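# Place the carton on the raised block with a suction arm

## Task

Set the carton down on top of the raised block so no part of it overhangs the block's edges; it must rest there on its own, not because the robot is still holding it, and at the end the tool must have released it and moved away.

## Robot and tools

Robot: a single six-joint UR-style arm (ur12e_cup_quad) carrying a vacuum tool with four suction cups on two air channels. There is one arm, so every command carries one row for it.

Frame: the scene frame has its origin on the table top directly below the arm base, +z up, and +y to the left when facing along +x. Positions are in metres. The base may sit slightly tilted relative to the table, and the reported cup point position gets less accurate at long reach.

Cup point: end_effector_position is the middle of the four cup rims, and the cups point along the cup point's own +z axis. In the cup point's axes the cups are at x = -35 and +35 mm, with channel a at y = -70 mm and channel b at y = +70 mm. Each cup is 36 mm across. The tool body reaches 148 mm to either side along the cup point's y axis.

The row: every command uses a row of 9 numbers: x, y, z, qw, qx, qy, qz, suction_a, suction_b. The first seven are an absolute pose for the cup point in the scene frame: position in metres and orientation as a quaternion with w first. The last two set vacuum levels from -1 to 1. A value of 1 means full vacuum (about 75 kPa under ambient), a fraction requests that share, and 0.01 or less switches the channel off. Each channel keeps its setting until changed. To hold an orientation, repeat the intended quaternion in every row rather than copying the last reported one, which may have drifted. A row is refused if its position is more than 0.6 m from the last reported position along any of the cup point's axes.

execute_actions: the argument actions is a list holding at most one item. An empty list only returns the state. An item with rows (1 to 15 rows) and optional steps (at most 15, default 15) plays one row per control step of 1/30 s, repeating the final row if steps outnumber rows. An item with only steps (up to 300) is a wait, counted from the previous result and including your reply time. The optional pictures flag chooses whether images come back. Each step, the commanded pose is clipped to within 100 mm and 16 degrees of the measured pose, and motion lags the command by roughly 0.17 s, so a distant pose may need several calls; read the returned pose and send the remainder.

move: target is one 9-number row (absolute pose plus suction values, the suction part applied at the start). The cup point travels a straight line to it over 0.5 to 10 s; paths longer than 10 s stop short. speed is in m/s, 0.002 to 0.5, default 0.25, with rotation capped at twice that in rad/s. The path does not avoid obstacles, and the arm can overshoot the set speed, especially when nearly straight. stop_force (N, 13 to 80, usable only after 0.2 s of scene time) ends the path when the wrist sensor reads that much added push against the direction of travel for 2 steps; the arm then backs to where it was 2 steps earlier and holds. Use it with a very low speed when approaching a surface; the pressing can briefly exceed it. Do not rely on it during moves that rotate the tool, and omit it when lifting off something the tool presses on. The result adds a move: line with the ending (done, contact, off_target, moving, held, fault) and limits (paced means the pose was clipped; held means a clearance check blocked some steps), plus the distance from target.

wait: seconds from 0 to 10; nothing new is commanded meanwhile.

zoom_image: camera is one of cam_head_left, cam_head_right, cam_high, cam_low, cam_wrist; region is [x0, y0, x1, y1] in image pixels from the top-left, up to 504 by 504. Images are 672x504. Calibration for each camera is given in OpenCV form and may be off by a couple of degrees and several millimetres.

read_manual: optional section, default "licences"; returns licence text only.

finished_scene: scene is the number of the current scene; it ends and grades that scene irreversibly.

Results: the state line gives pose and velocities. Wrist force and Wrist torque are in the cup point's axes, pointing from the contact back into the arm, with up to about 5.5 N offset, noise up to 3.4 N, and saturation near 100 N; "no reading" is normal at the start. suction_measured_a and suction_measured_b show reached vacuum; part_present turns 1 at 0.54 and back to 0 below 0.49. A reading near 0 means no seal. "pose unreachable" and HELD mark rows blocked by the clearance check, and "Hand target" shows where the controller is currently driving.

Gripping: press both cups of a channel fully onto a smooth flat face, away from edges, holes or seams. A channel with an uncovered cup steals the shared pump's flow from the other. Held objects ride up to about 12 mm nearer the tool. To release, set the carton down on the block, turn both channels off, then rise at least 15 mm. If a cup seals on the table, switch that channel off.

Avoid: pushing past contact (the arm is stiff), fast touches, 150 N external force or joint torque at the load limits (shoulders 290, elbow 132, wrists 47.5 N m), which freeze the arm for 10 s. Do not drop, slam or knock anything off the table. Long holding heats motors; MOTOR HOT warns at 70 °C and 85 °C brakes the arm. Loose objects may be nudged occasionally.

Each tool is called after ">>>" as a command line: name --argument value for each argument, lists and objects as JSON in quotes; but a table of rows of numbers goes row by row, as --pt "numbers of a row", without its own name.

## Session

>>> execute_actions --actions '[]'

Scene clock: 0.00 s of 5300.00 s.
end_effector_position=(+0.6297, +0.0175, +0.5358) suction_measured_a=0.00 part_present_a=0 suction_measured_b=0.00 part_present_b=0 end_effector_quat_wxyz=(+0.001, +0.697, +0.717, -0.000) end_effector_velocity=(-0.000, +0.000, -0.000) end_effector_angular_velocity=(+0.000, +0.001, +0.001)
Joint positions: [-0.281 -1.702  1.855 -1.726 -1.571 -1.853]
Joint velocities: [ 0.001  0.     0.     0.    -0.    -0.001]
Wrist force (N, on the end effector, along its own x y z axes, offset not removed): no reading
Wrist torque (N m, same axes, about the end effector's origin, offset not removed): no reading
Hand target: +0.630, +0.017, +0.536; +0.001, +0.697, +0.717, -0.000
camera_calibration (this result's frames):
cam_wrist: T_world_to_cam=[[-0.996435, 0.0788334, 0.0300441, 0.617841], [0.0820109, 0.821602, 0.564132, -0.323691], [0.0197882, 0.564585, -0.825138, 0.554028], [0, 0, 0, 1]] pos_world=[0.631222, -0.0955576, 0.621191]

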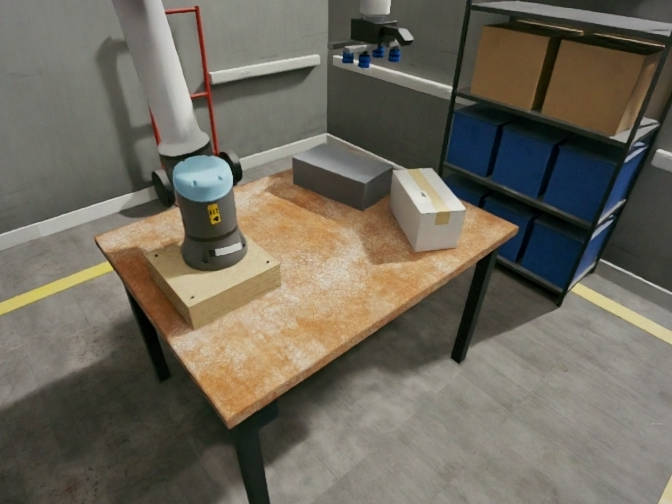

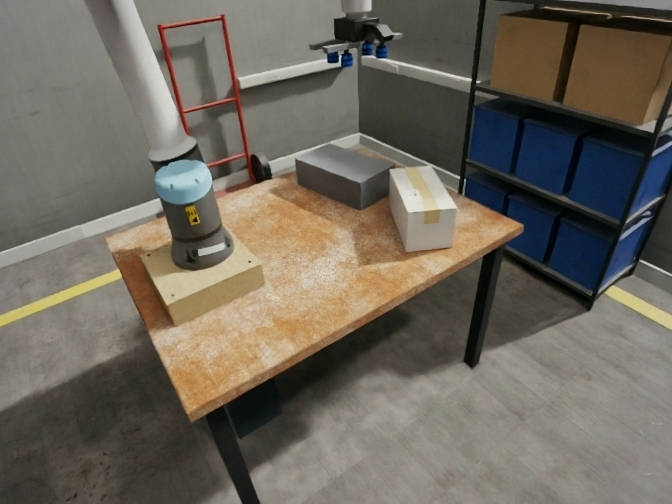

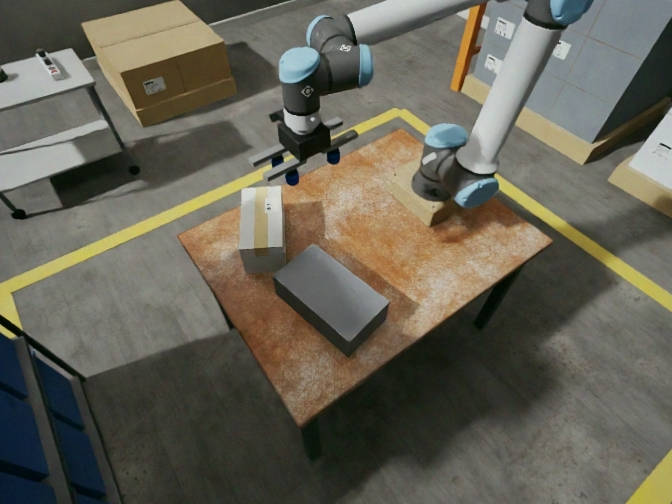

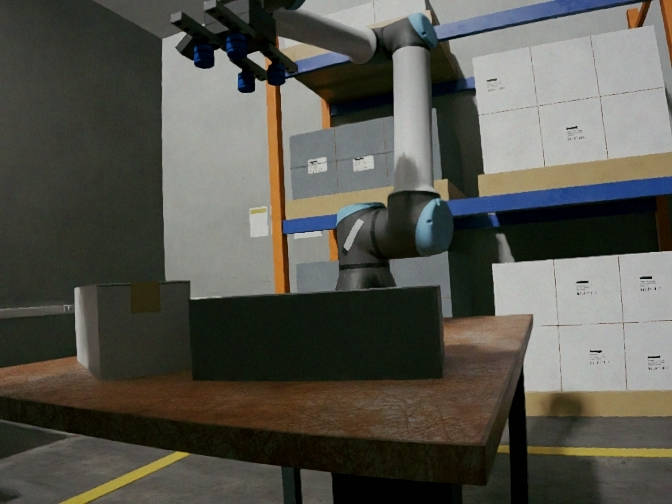

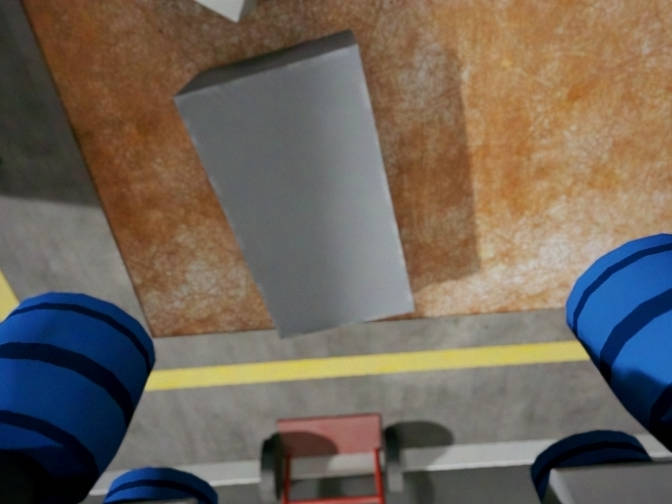

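Thinking before the first action is free, so I'll measure carefully.

>>> zoom_image --camera "cam_high" --region '[210, 170, 410, 370]'

>>> zoom_image --camera "cam_head_left" --region '[280, 130, 480, 260]'

>>> zoom_image --camera "cam_low" --region '[60, 260, 460, 400]'

Region (210, 170, 410, 370) of cam_high's 672x504 image, scaled by 2.520, with more detail than that image has.

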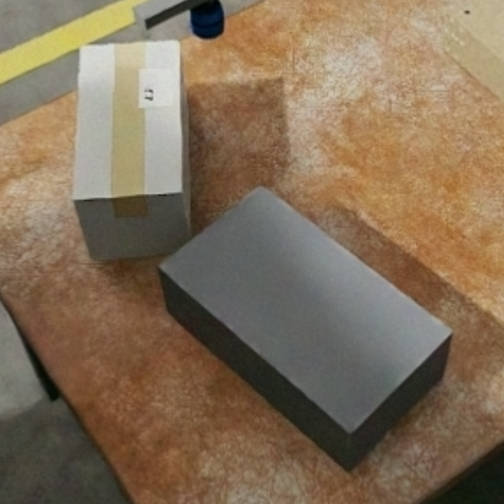

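Region (280, 130, 480, 260) of cam_head_left's 672x504 image, scaled by 2.520, with more detail than that image has; it fills the top 328 rows of this view, and the rest is white.

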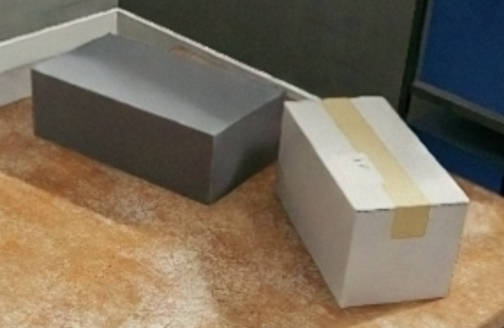

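Region (60, 260, 460, 400) of cam_low's 672x504 image, scaled by 1.260, with more detail than that image has; it fills the top 176 rows of this view, and the rest is white.

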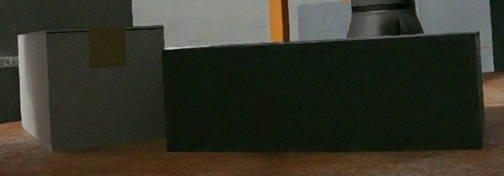

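>>> move --target '[0.69, -0.222, 0.2, 0, 0.2714, 0.9625, 0, 0, 0]' --speed 0.25

Scene clock: 37.33 s of 5300.00 s.
end_effector_position=(+0.6901, -0.2222, +0.2001) suction_measured_a=0.00 part_present_a=0 suction_measured_b=0.00 part_present_b=0 end_effector_quat_wxyz=(-0.000, +0.272, +0.962, -0.000) end_effector_velocity=(+0.001, -0.002, -0.002) end_effector_angular_velocity=(+0.001, -0.001, +0.007)
Joint positions: [-0.582 -1.277  2.057 -2.35  -1.571 -3.145]
Joint velocities: [-0.002  0.004 -0.    -0.004  0.002 -0.009]
Wrist force (N, on the end effector, along its own x y z axes, offset not removed): [-0.8 4.6 -2.6]
Wrist torque (N m, same axes, about the end effector's origin, offset not removed): [0.58 0.28 0.04]
Hand target: +0.690, -0.222, +0.200; -0.000, +0.271, +0.962, -0.000
Off the commanded pose: 0.000 m, 0 deg.
After step 90, 31.73 s passed at rest.
move: done
camera_calibration (this result's frames):
cam_wrist: T_world_to_cam=[[-0.611724, -0.790428, 0.0319071, 0.248034], [-0.641157, 0.519019, 0.565276, 0.489252], [-0.46337, 0.325335, -0.824285, 0.691203], [0, 0, 0, 1]] pos_world=[0.785698, -0.282751, 0.285271]

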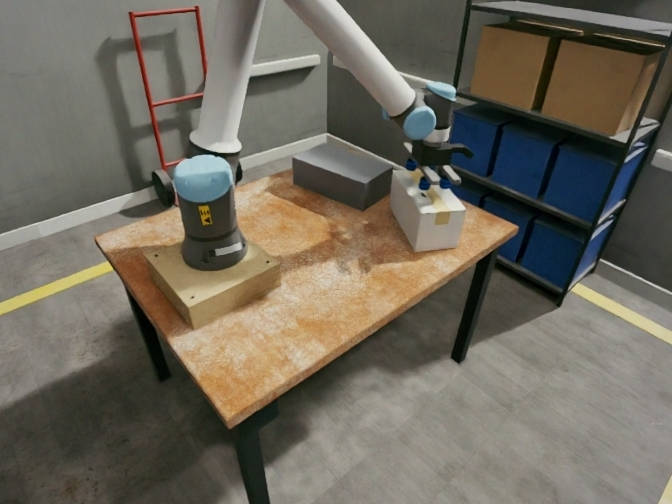

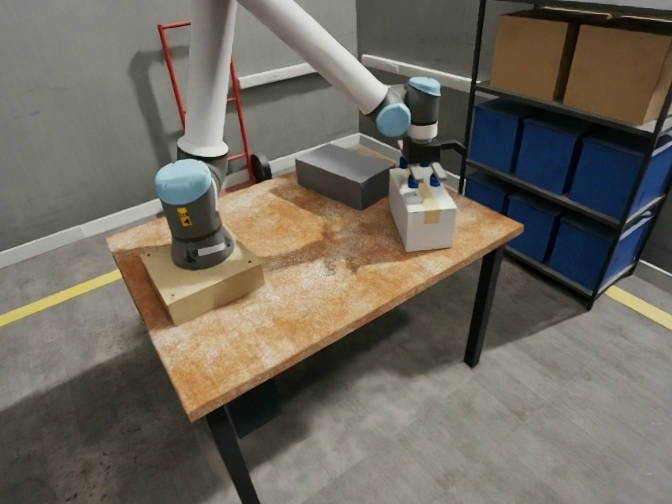

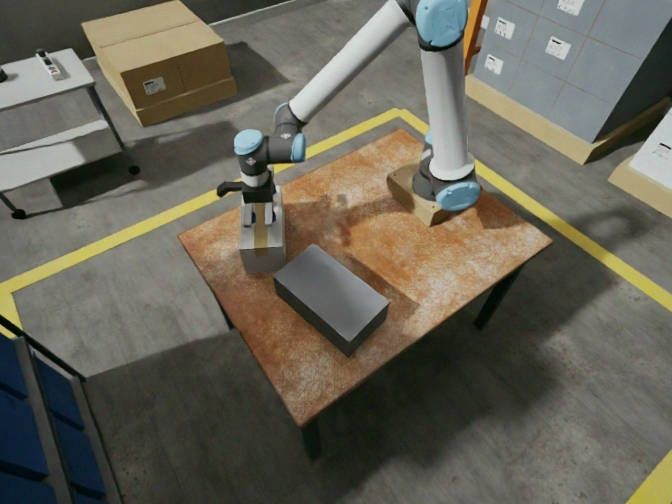

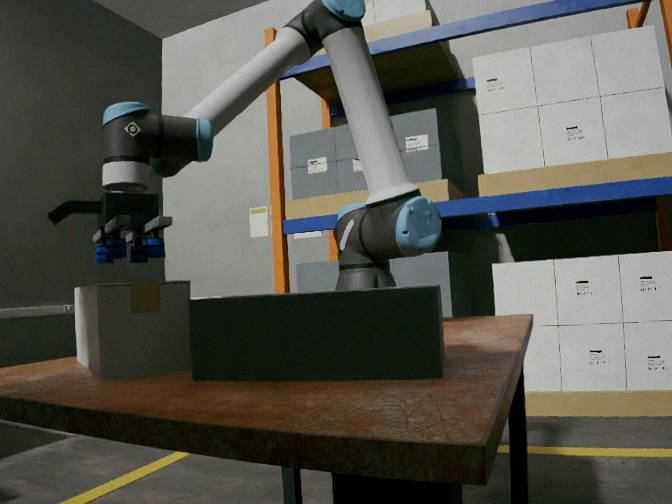

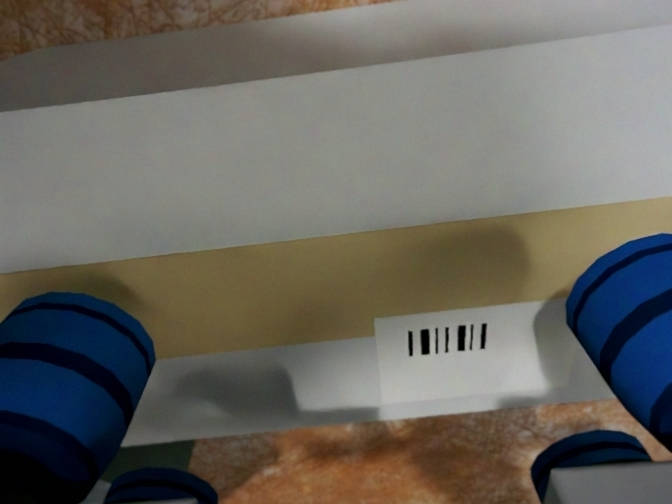

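>>> move --target '[0.69, -0.222, 0.172, 0, 0.2714, 0.9625, 0, 0, 0]' --speed 0.08

>>> move --target '[0.69, -0.222, 0.12, 0, 0.2714, 0.9625, 0, 1, 1]' --speed 0.008 --stop_force 15

Scene clock: 44.43 s of 5300.00 s.
end_effector_position=(+0.6900, -0.2220, +0.1723) suction_measured_a=0.00 part_present_a=0 suction_measured_b=0.00 part_present_b=0 end_effector_quat_wxyz=(-0.000, +0.271, +0.962, -0.000) end_effector_velocity=(+0.000, -0.000, -0.003) end_effector_angular_velocity=(+0.001, -0.001, -0.003)
Joint positions: [-0.582 -1.241  2.073 -2.403 -1.57  -3.146]
Joint velocities: [-0.     0.004  0.001 -0.006  0.001  0.003]
Wrist force (N, on the end effector, along its own x y z axes, offset not removed): [-2.5 3.2 0.5]
Wrist torque (N m, same axes, about the end effector's origin, offset not removed): [0.63 0.42 0.11]
Hand target: +0.690, -0.222, +0.172; -0.000, +0.271, +0.962, +0.000
Off the commanded pose: 0.000 m, 0 deg.
After step 90, 3.23 s passed at rest.
move: done
camera_calibration (this result's frames):
cam_wrist: T_world_to_cam=[[-0.611137, -0.790908, 0.0312414, 0.24857], [-0.641787, 0.518239, 0.565276, 0.505108], [-0.463272, 0.325411, -0.82431, 0.668175], [0, 0, 0, 1]] pos_world=[0.785629, -0.282602, 0.257492]

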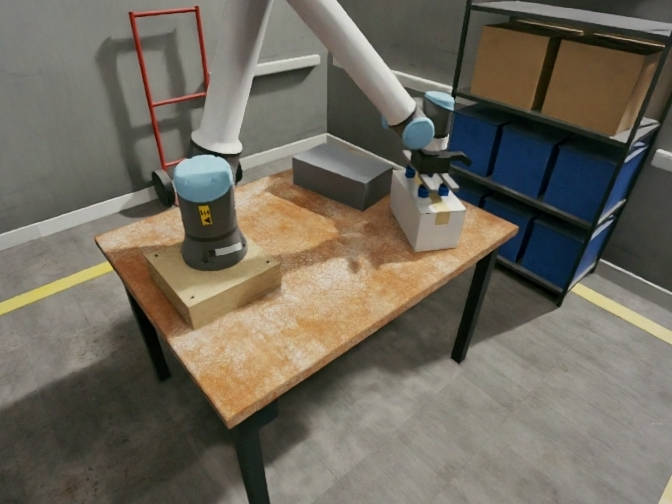

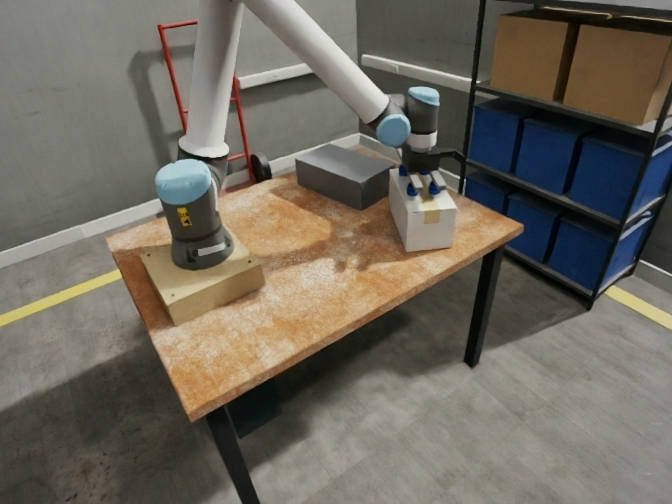

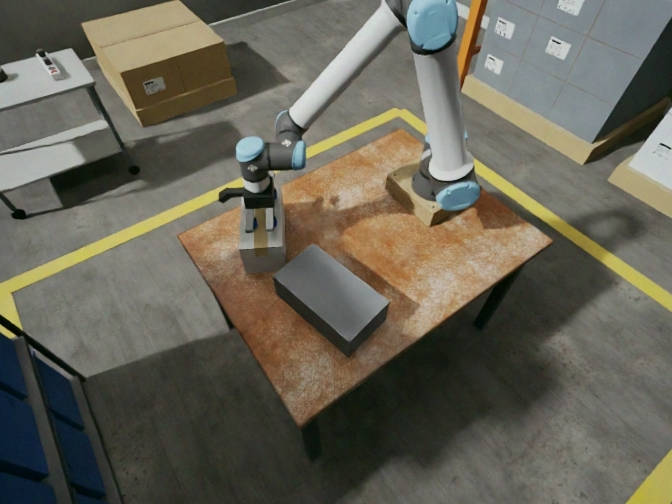

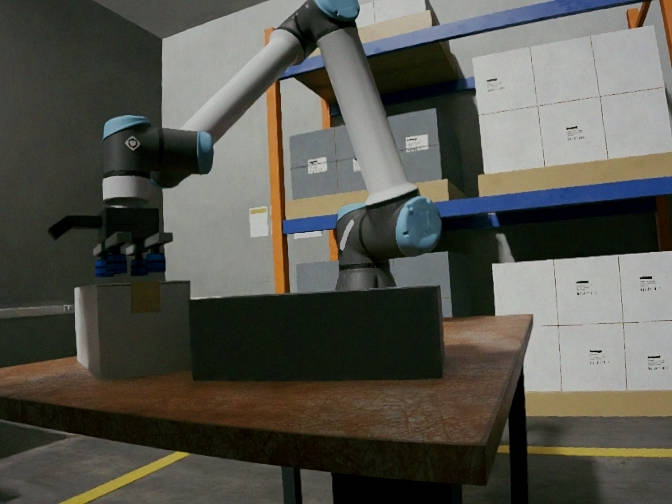

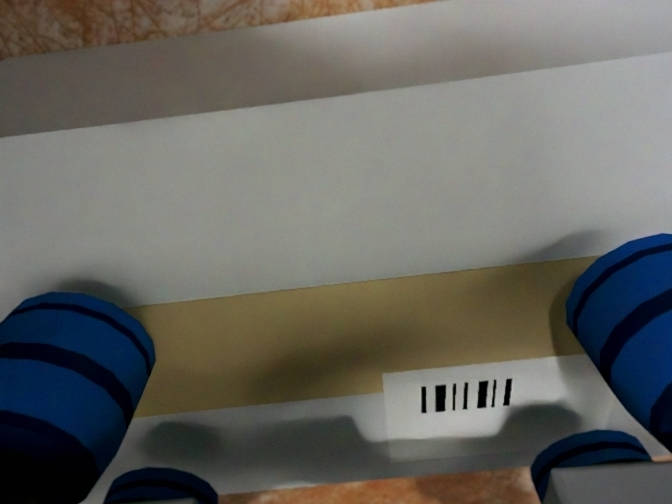

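Scene clock: 48.80 s of 5300.00 s.
end_effector_position=(+0.6902, -0.2221, +0.1406) suction_measured_a=0.90 part_present_a=1 suction_measured_b=0.90 part_present_b=1 end_effector_quat_wxyz=(+0.000, +0.271, +0.962, -0.000) end_effector_velocity=(-0.000, -0.000, +0.001) end_effector_angular_velocity=(+0.001, +0.002, -0.001)
Joint positions: [-0.582 -1.195  2.087 -2.463 -1.57  -3.146]
Joint velocities: [-0.    -0.002 -0.001  0.005 -0.001  0.001]
Wrist force (N, on the end effector, along its own x y z axes, offset not removed): [5.3 3.3 -20.7]
Wrist torque (N m, same axes, about the end effector's origin, offset not removed): [1.30 -1.67 -0.10]
Hand target: +0.690, -0.222, +0.141; +0.000, +0.271, +0.962, -0.000
Off the commanded pose: 0.021 m, 0 deg.
move: contact
camera_calibration (this result's frames):
cam_wrist: T_world_to_cam=[[-0.611116, -0.790925, 0.0312087, 0.249587], [-0.642052, 0.518376, 0.564851, 0.52343], [-0.462933, 0.325152, -0.824603, 0.641867], [0, 0, 0, 1]] pos_world=[0.785737, -0.282633, 0.225836]

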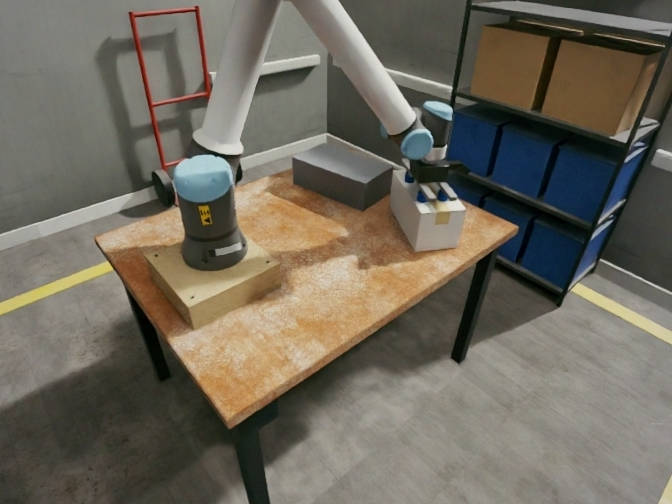

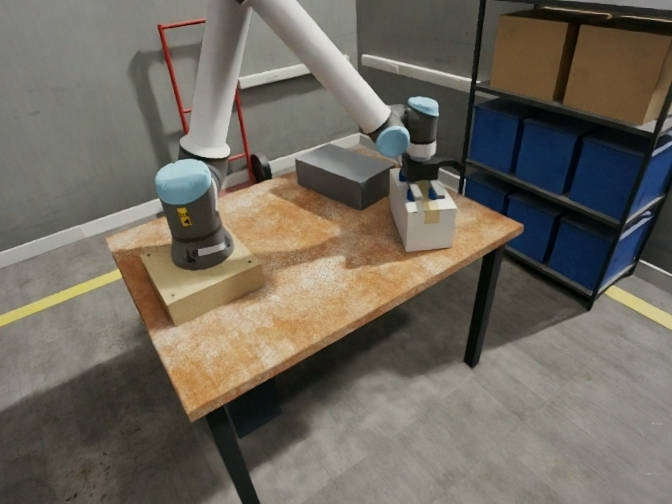

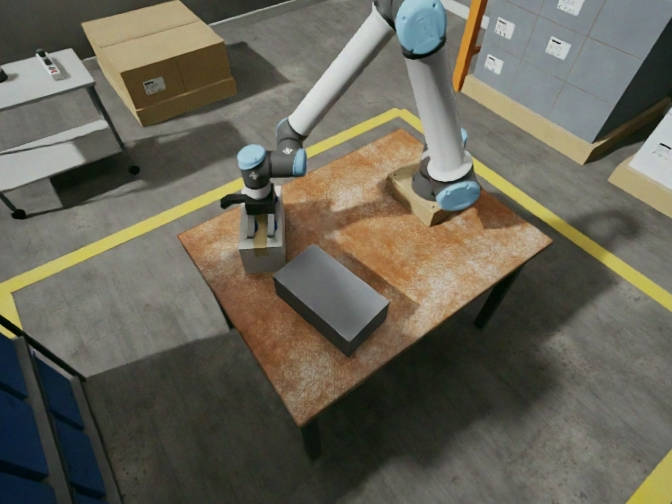

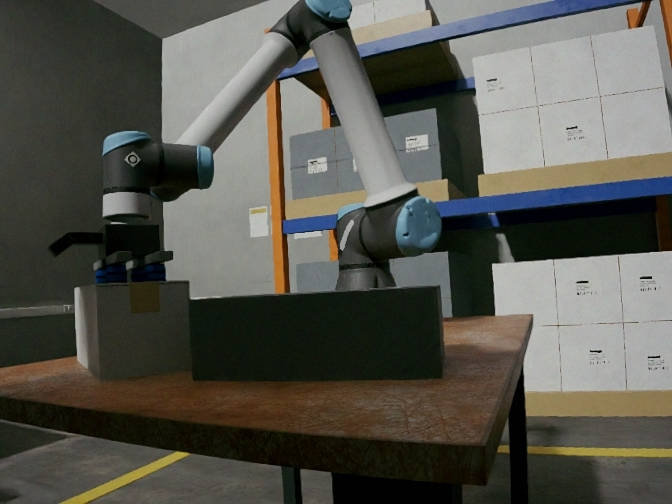

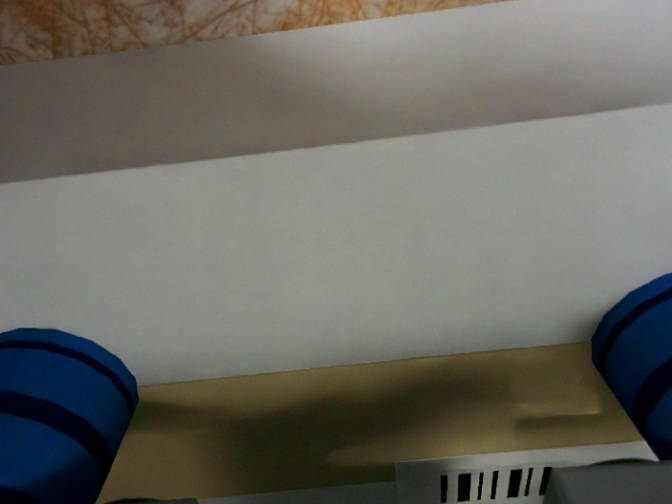

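>>> move --target '[0.69, -0.222, 0.305, 0, 0.2714, 0.9625, 0, 1, 1]' --speed 0.1

>>> move --target '[0.668, 0.189, 0.305, 0, -0.0819, 0.9966, 0, 1, 1]' --speed 0.2

Scene clock: 59.30 s of 5300.00 s.
end_effector_position=(+0.6899, -0.2219, +0.3048) suction_measured_a=0.90 part_present_a=1 suction_measured_b=0.90 part_present_b=1 end_effector_quat_wxyz=(+0.000, +0.271, +0.962, +0.000) end_effector_velocity=(-0.000, -0.000, +0.002) end_effector_angular_velocity=(+0.001, +0.001, -0.002)
Joint positions: [-0.582 -1.397  1.979 -2.153 -1.57  -3.146]
Joint velocities: [-0.001 -0.002 -0.002  0.006  0.     0.001]
Wrist force (N, on the end effector, along its own x y z axes, offset not removed): [-1.6 3.8 17.4]
Wrist torque (N m, same axes, about the end effector's origin, offset not removed): [1.19 0.43 0.10]
Hand target: +0.690, -0.222, +0.305; +0.000, +0.271, +0.962, -0.000
Off the commanded pose: 0.000 m, 0 deg.
move: done
camera_calibration (this result's frames):
cam_wrist: T_world_to_cam=[[-0.611112, -0.790928, 0.0312222, 0.244429], [-0.641812, 0.518212, 0.565274, 0.430054], [-0.463271, 0.325407, -0.824312, 0.777298], [0, 0, 0, 1]] pos_world=[0.785487, -0.282471, 0.390006]

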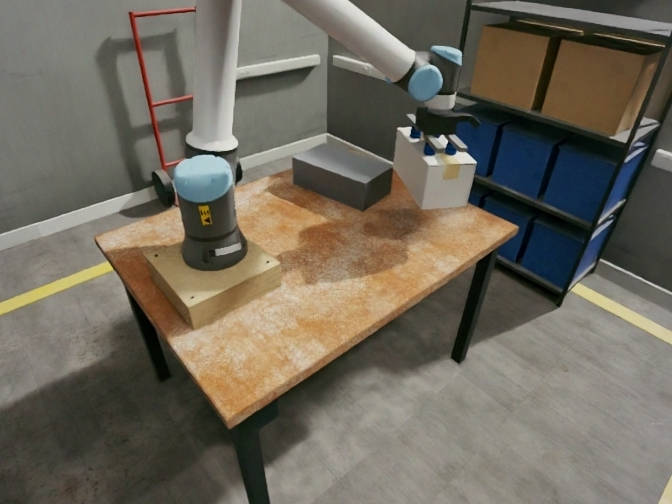

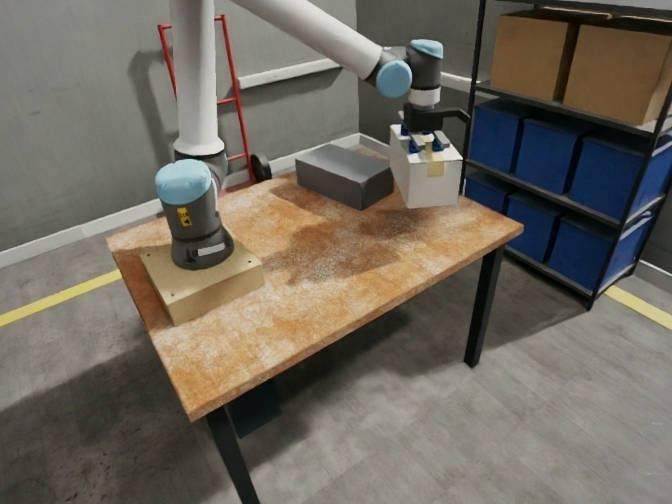

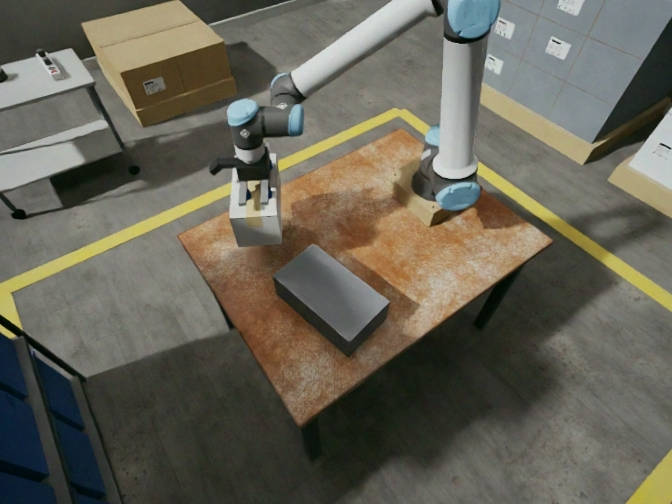

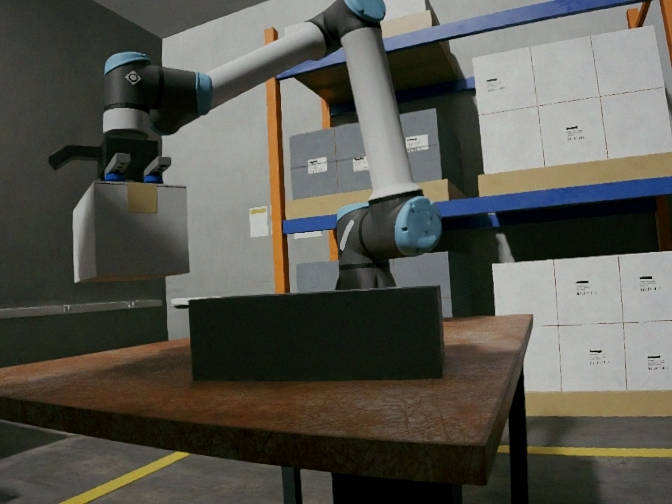

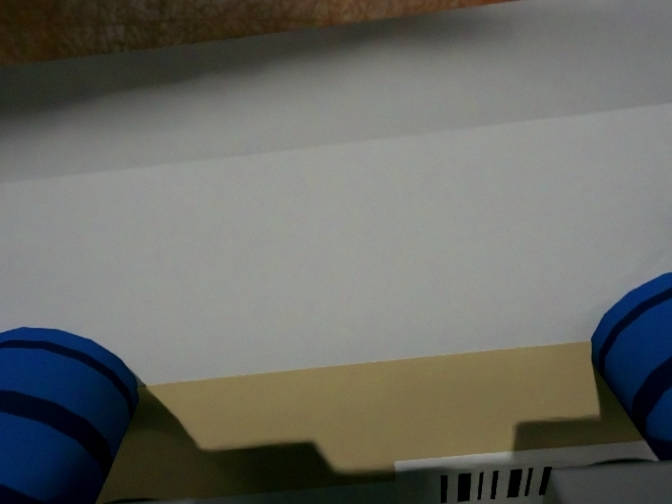

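Scene clock: 61.97 s of 5300.00 s.
end_effector_position=(+0.6682, +0.1891, +0.3050) suction_measured_a=0.90 part_present_a=1 suction_measured_b=0.90 part_present_b=1 end_effector_quat_wxyz=(+0.000, -0.082, +0.997, +0.000) end_effector_velocity=(+0.000, +0.002, -0.000) end_effector_angular_velocity=(+0.000, +0.001, +0.003)
Joint positions: [-0.006 -1.445  2.035 -2.162 -1.569 -3.283]
Joint velocities: [ 0.003  0.001 -0.001  0.     0.    -0.   ]
Wrist force (N, on the end effector, along its own x y z axes, offset not removed): [-3.3 5.2 15.7]
Wrist torque (N m, same axes, about the end effector's origin, offset not removed): [1.21 0.77 0.14]
Hand target: +0.668, +0.189, +0.305; +0.000, -0.082, +0.997, +0.000
Off the commanded pose: 0.000 m, 0 deg.
move: done
camera_calibration (this result's frames):
cam_wrist: T_world_to_cam=[[0.055266, -0.998013, 0.0302541, 0.150478], [-0.82474, -0.0285495, 0.564791, 0.428865], [-0.562806, -0.0561655, -0.824679, 0.77247], [0, 0, 0, 1]] pos_world=[0.780136, 0.205809, 0.390268]

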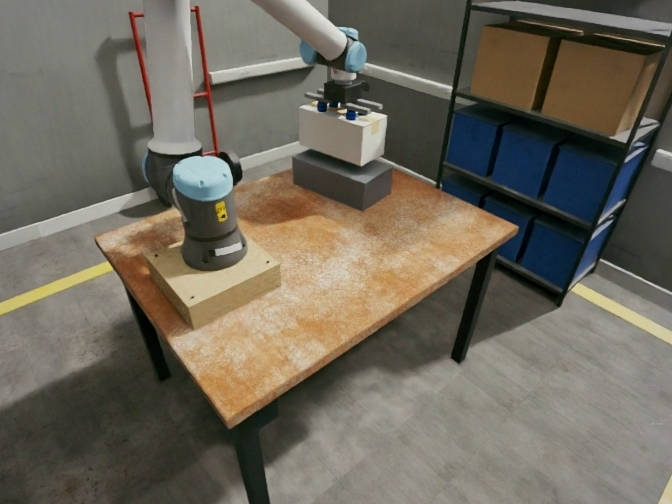

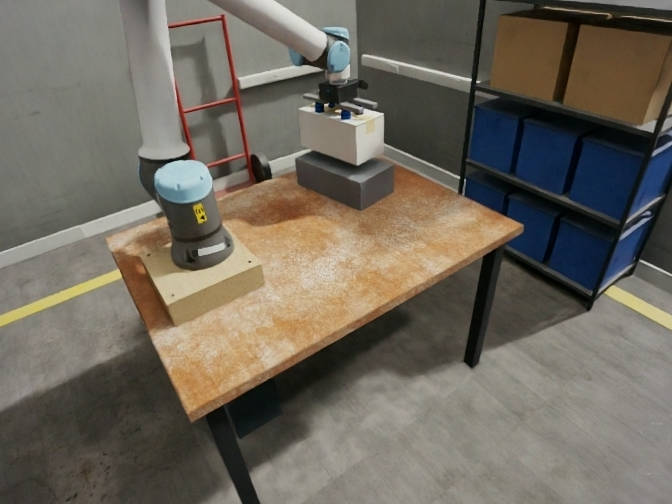

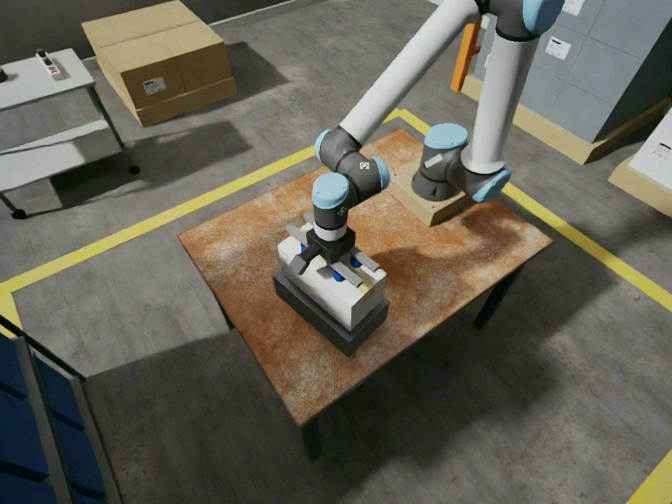

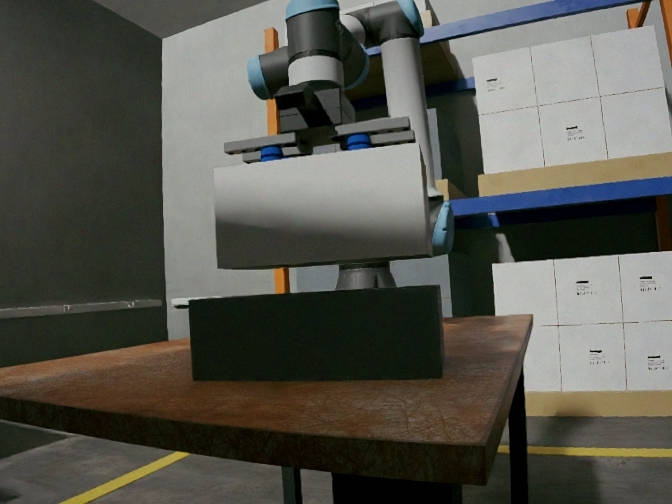

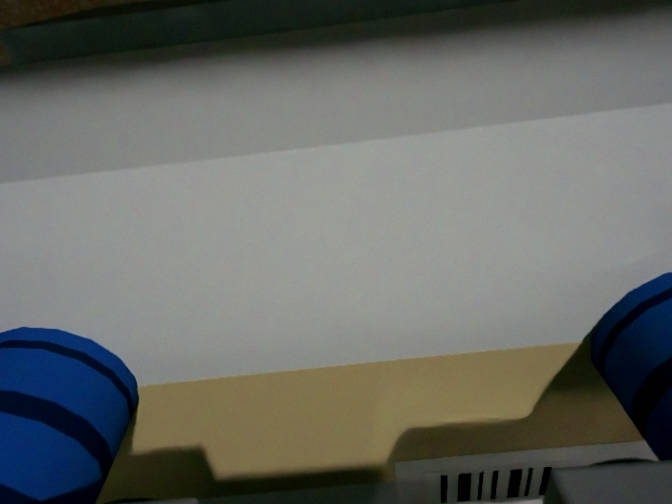

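>>> move --target '[0.668, 0.189, 0.272, 0, -0.0819, 0.9966, 0, 1, 1]' --speed 0.05

>>> move --target '[0.668, 0.189, 0.22, 0, -0.0819, 0.9966, 0, 1, 1]' --speed 0.005 --stop_force 13

Scene clock: 67.00 s of 5300.00 s.
end_effector_position=(+0.6680, +0.1890, +0.2723) suction_measured_a=0.90 part_present_a=1 suction_measured_b=0.90 part_present_b=1 end_effector_quat_wxyz=(+0.000, -0.082, +0.997, +0.000) end_effector_velocity=(+0.001, -0.001, -0.002) end_effector_angular_velocity=(-0.001, -0.001, -0.001)
Joint positions: [-0.006 -1.41   2.064 -2.225 -1.57  -3.284]
Joint velocities: [-0.002  0.003  0.001 -0.005 -0.001 -0.001]
Wrist force (N, on the end effector, along its own x y z axes, offset not removed): [-1.3 4.0 16.5]
Wrist torque (N m, same axes, about the end effector's origin, offset not removed): [1.15 0.43 0.19]
Hand target: +0.668, +0.189, +0.272; -0.000, -0.082, +0.997, +0.000
Off the commanded pose: 0.000 m, 0 deg.
move: done
camera_calibration (this result's frames):
cam_wrist: T_world_to_cam=[[0.0557716, -0.997955, 0.0312242, 0.150737], [-0.824418, -0.0283871, 0.565269, 0.446799], [-0.563227, -0.0572677, -0.824315, 0.745741], [0, 0, 0, 1]] pos_world=[0.779963, 0.205819, 0.357458]

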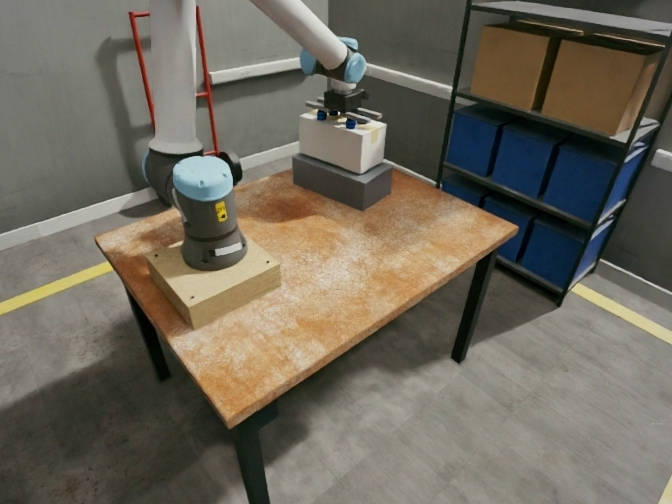

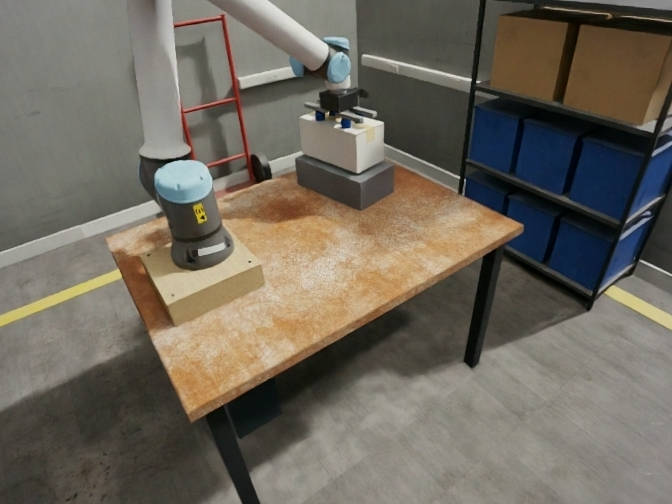

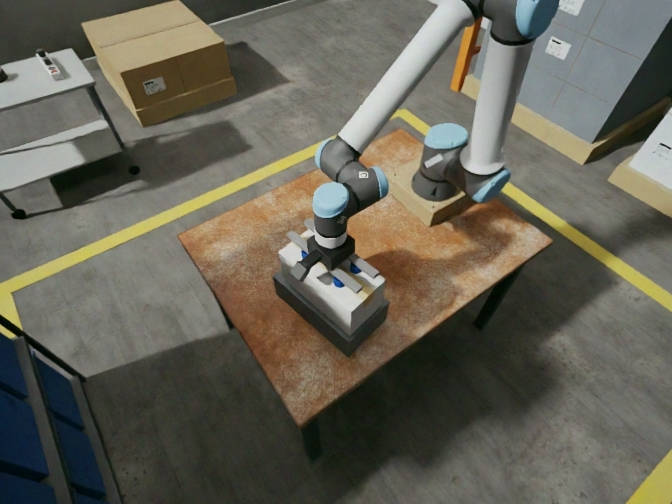

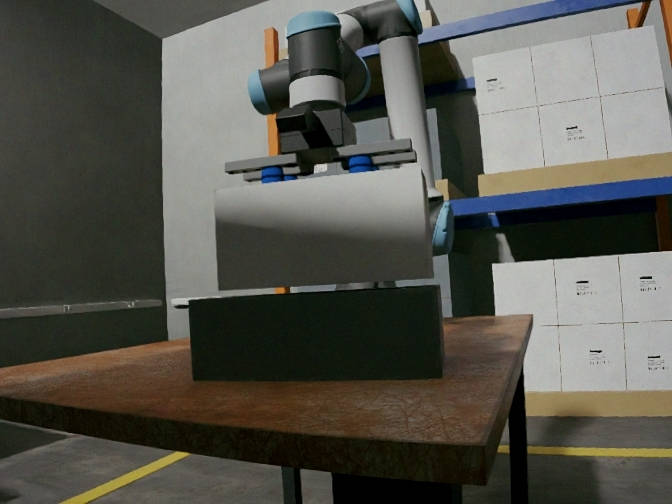

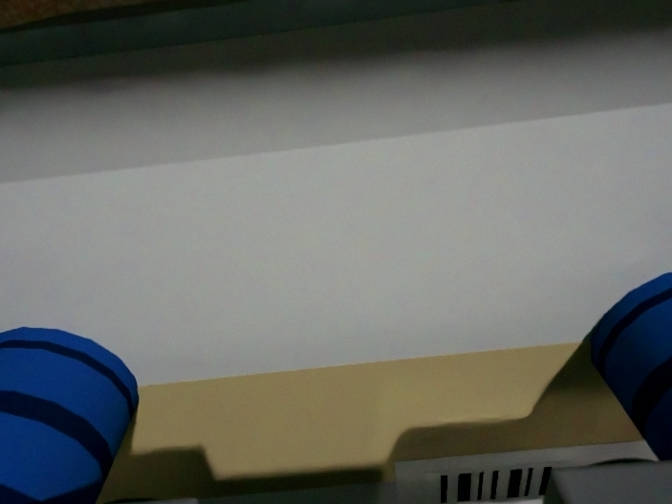

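Scene clock: 69.63 s of 5300.00 s.
end_effector_position=(+0.6681, +0.1890, +0.2610) suction_measured_a=0.90 part_present_a=1 suction_measured_b=0.90 part_present_b=1 end_effector_quat_wxyz=(+0.000, -0.082, +0.997, -0.000) end_effector_velocity=(-0.000, +0.001, +0.001) end_effector_angular_velocity=(-0.000, +0.001, -0.000)
Joint positions: [-0.006 -1.397  2.073 -2.248 -1.57  -3.284]
Joint velocities: [ 0.002 -0.001 -0.001  0.003 -0.     0.002]
Wrist force (N, on the end effector, along its own x y z axes, offset not removed): [-2.6 5.6 -4.4]
Wrist torque (N m, same axes, about the end effector's origin, offset not removed): [2.64 -1.05 0.23]
Hand target: +0.668, +0.189, +0.261; +0.000, -0.082, +0.997, -0.000
Off the commanded pose: 0.041 m, 0 deg.
move: contact
camera_calibration (this result's frames):
cam_wrist: T_world_to_cam=[[0.0557616, -0.997954, 0.0312806, 0.151061], [-0.824601, -0.0283654, 0.565003, 0.453453], [-0.56296, -0.0572995, -0.824496, 0.736349], [0, 0, 0, 1]] pos_world=[0.78003, 0.205806, 0.346189]

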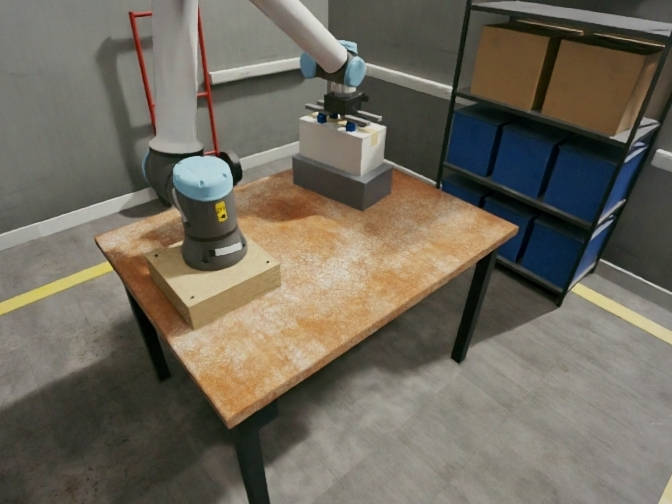

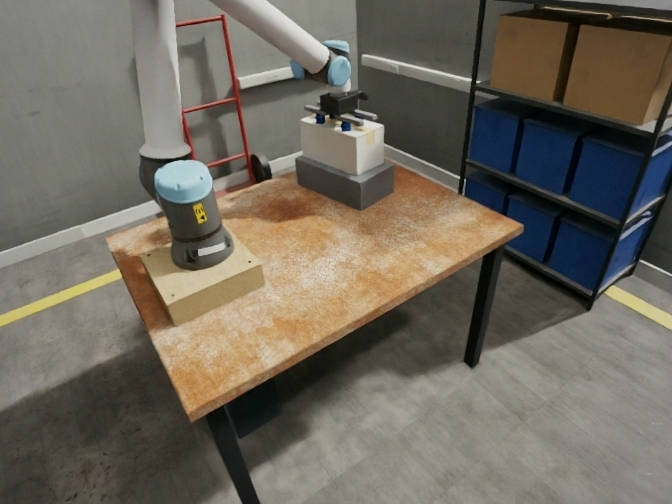

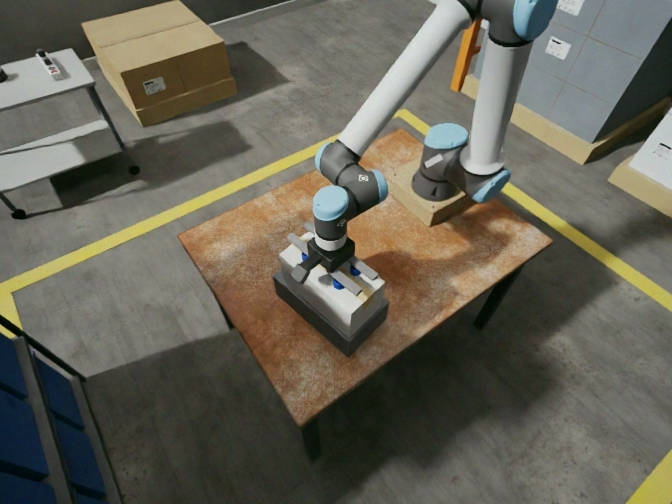

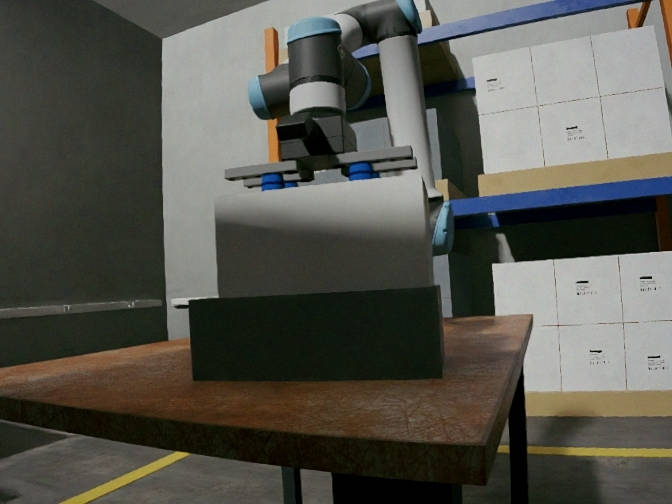

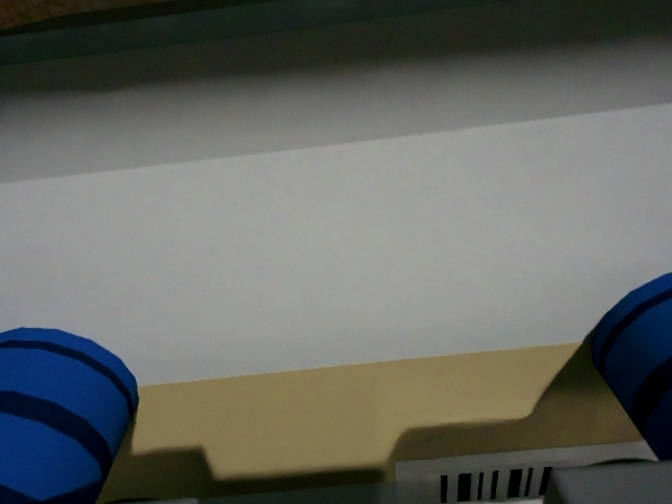

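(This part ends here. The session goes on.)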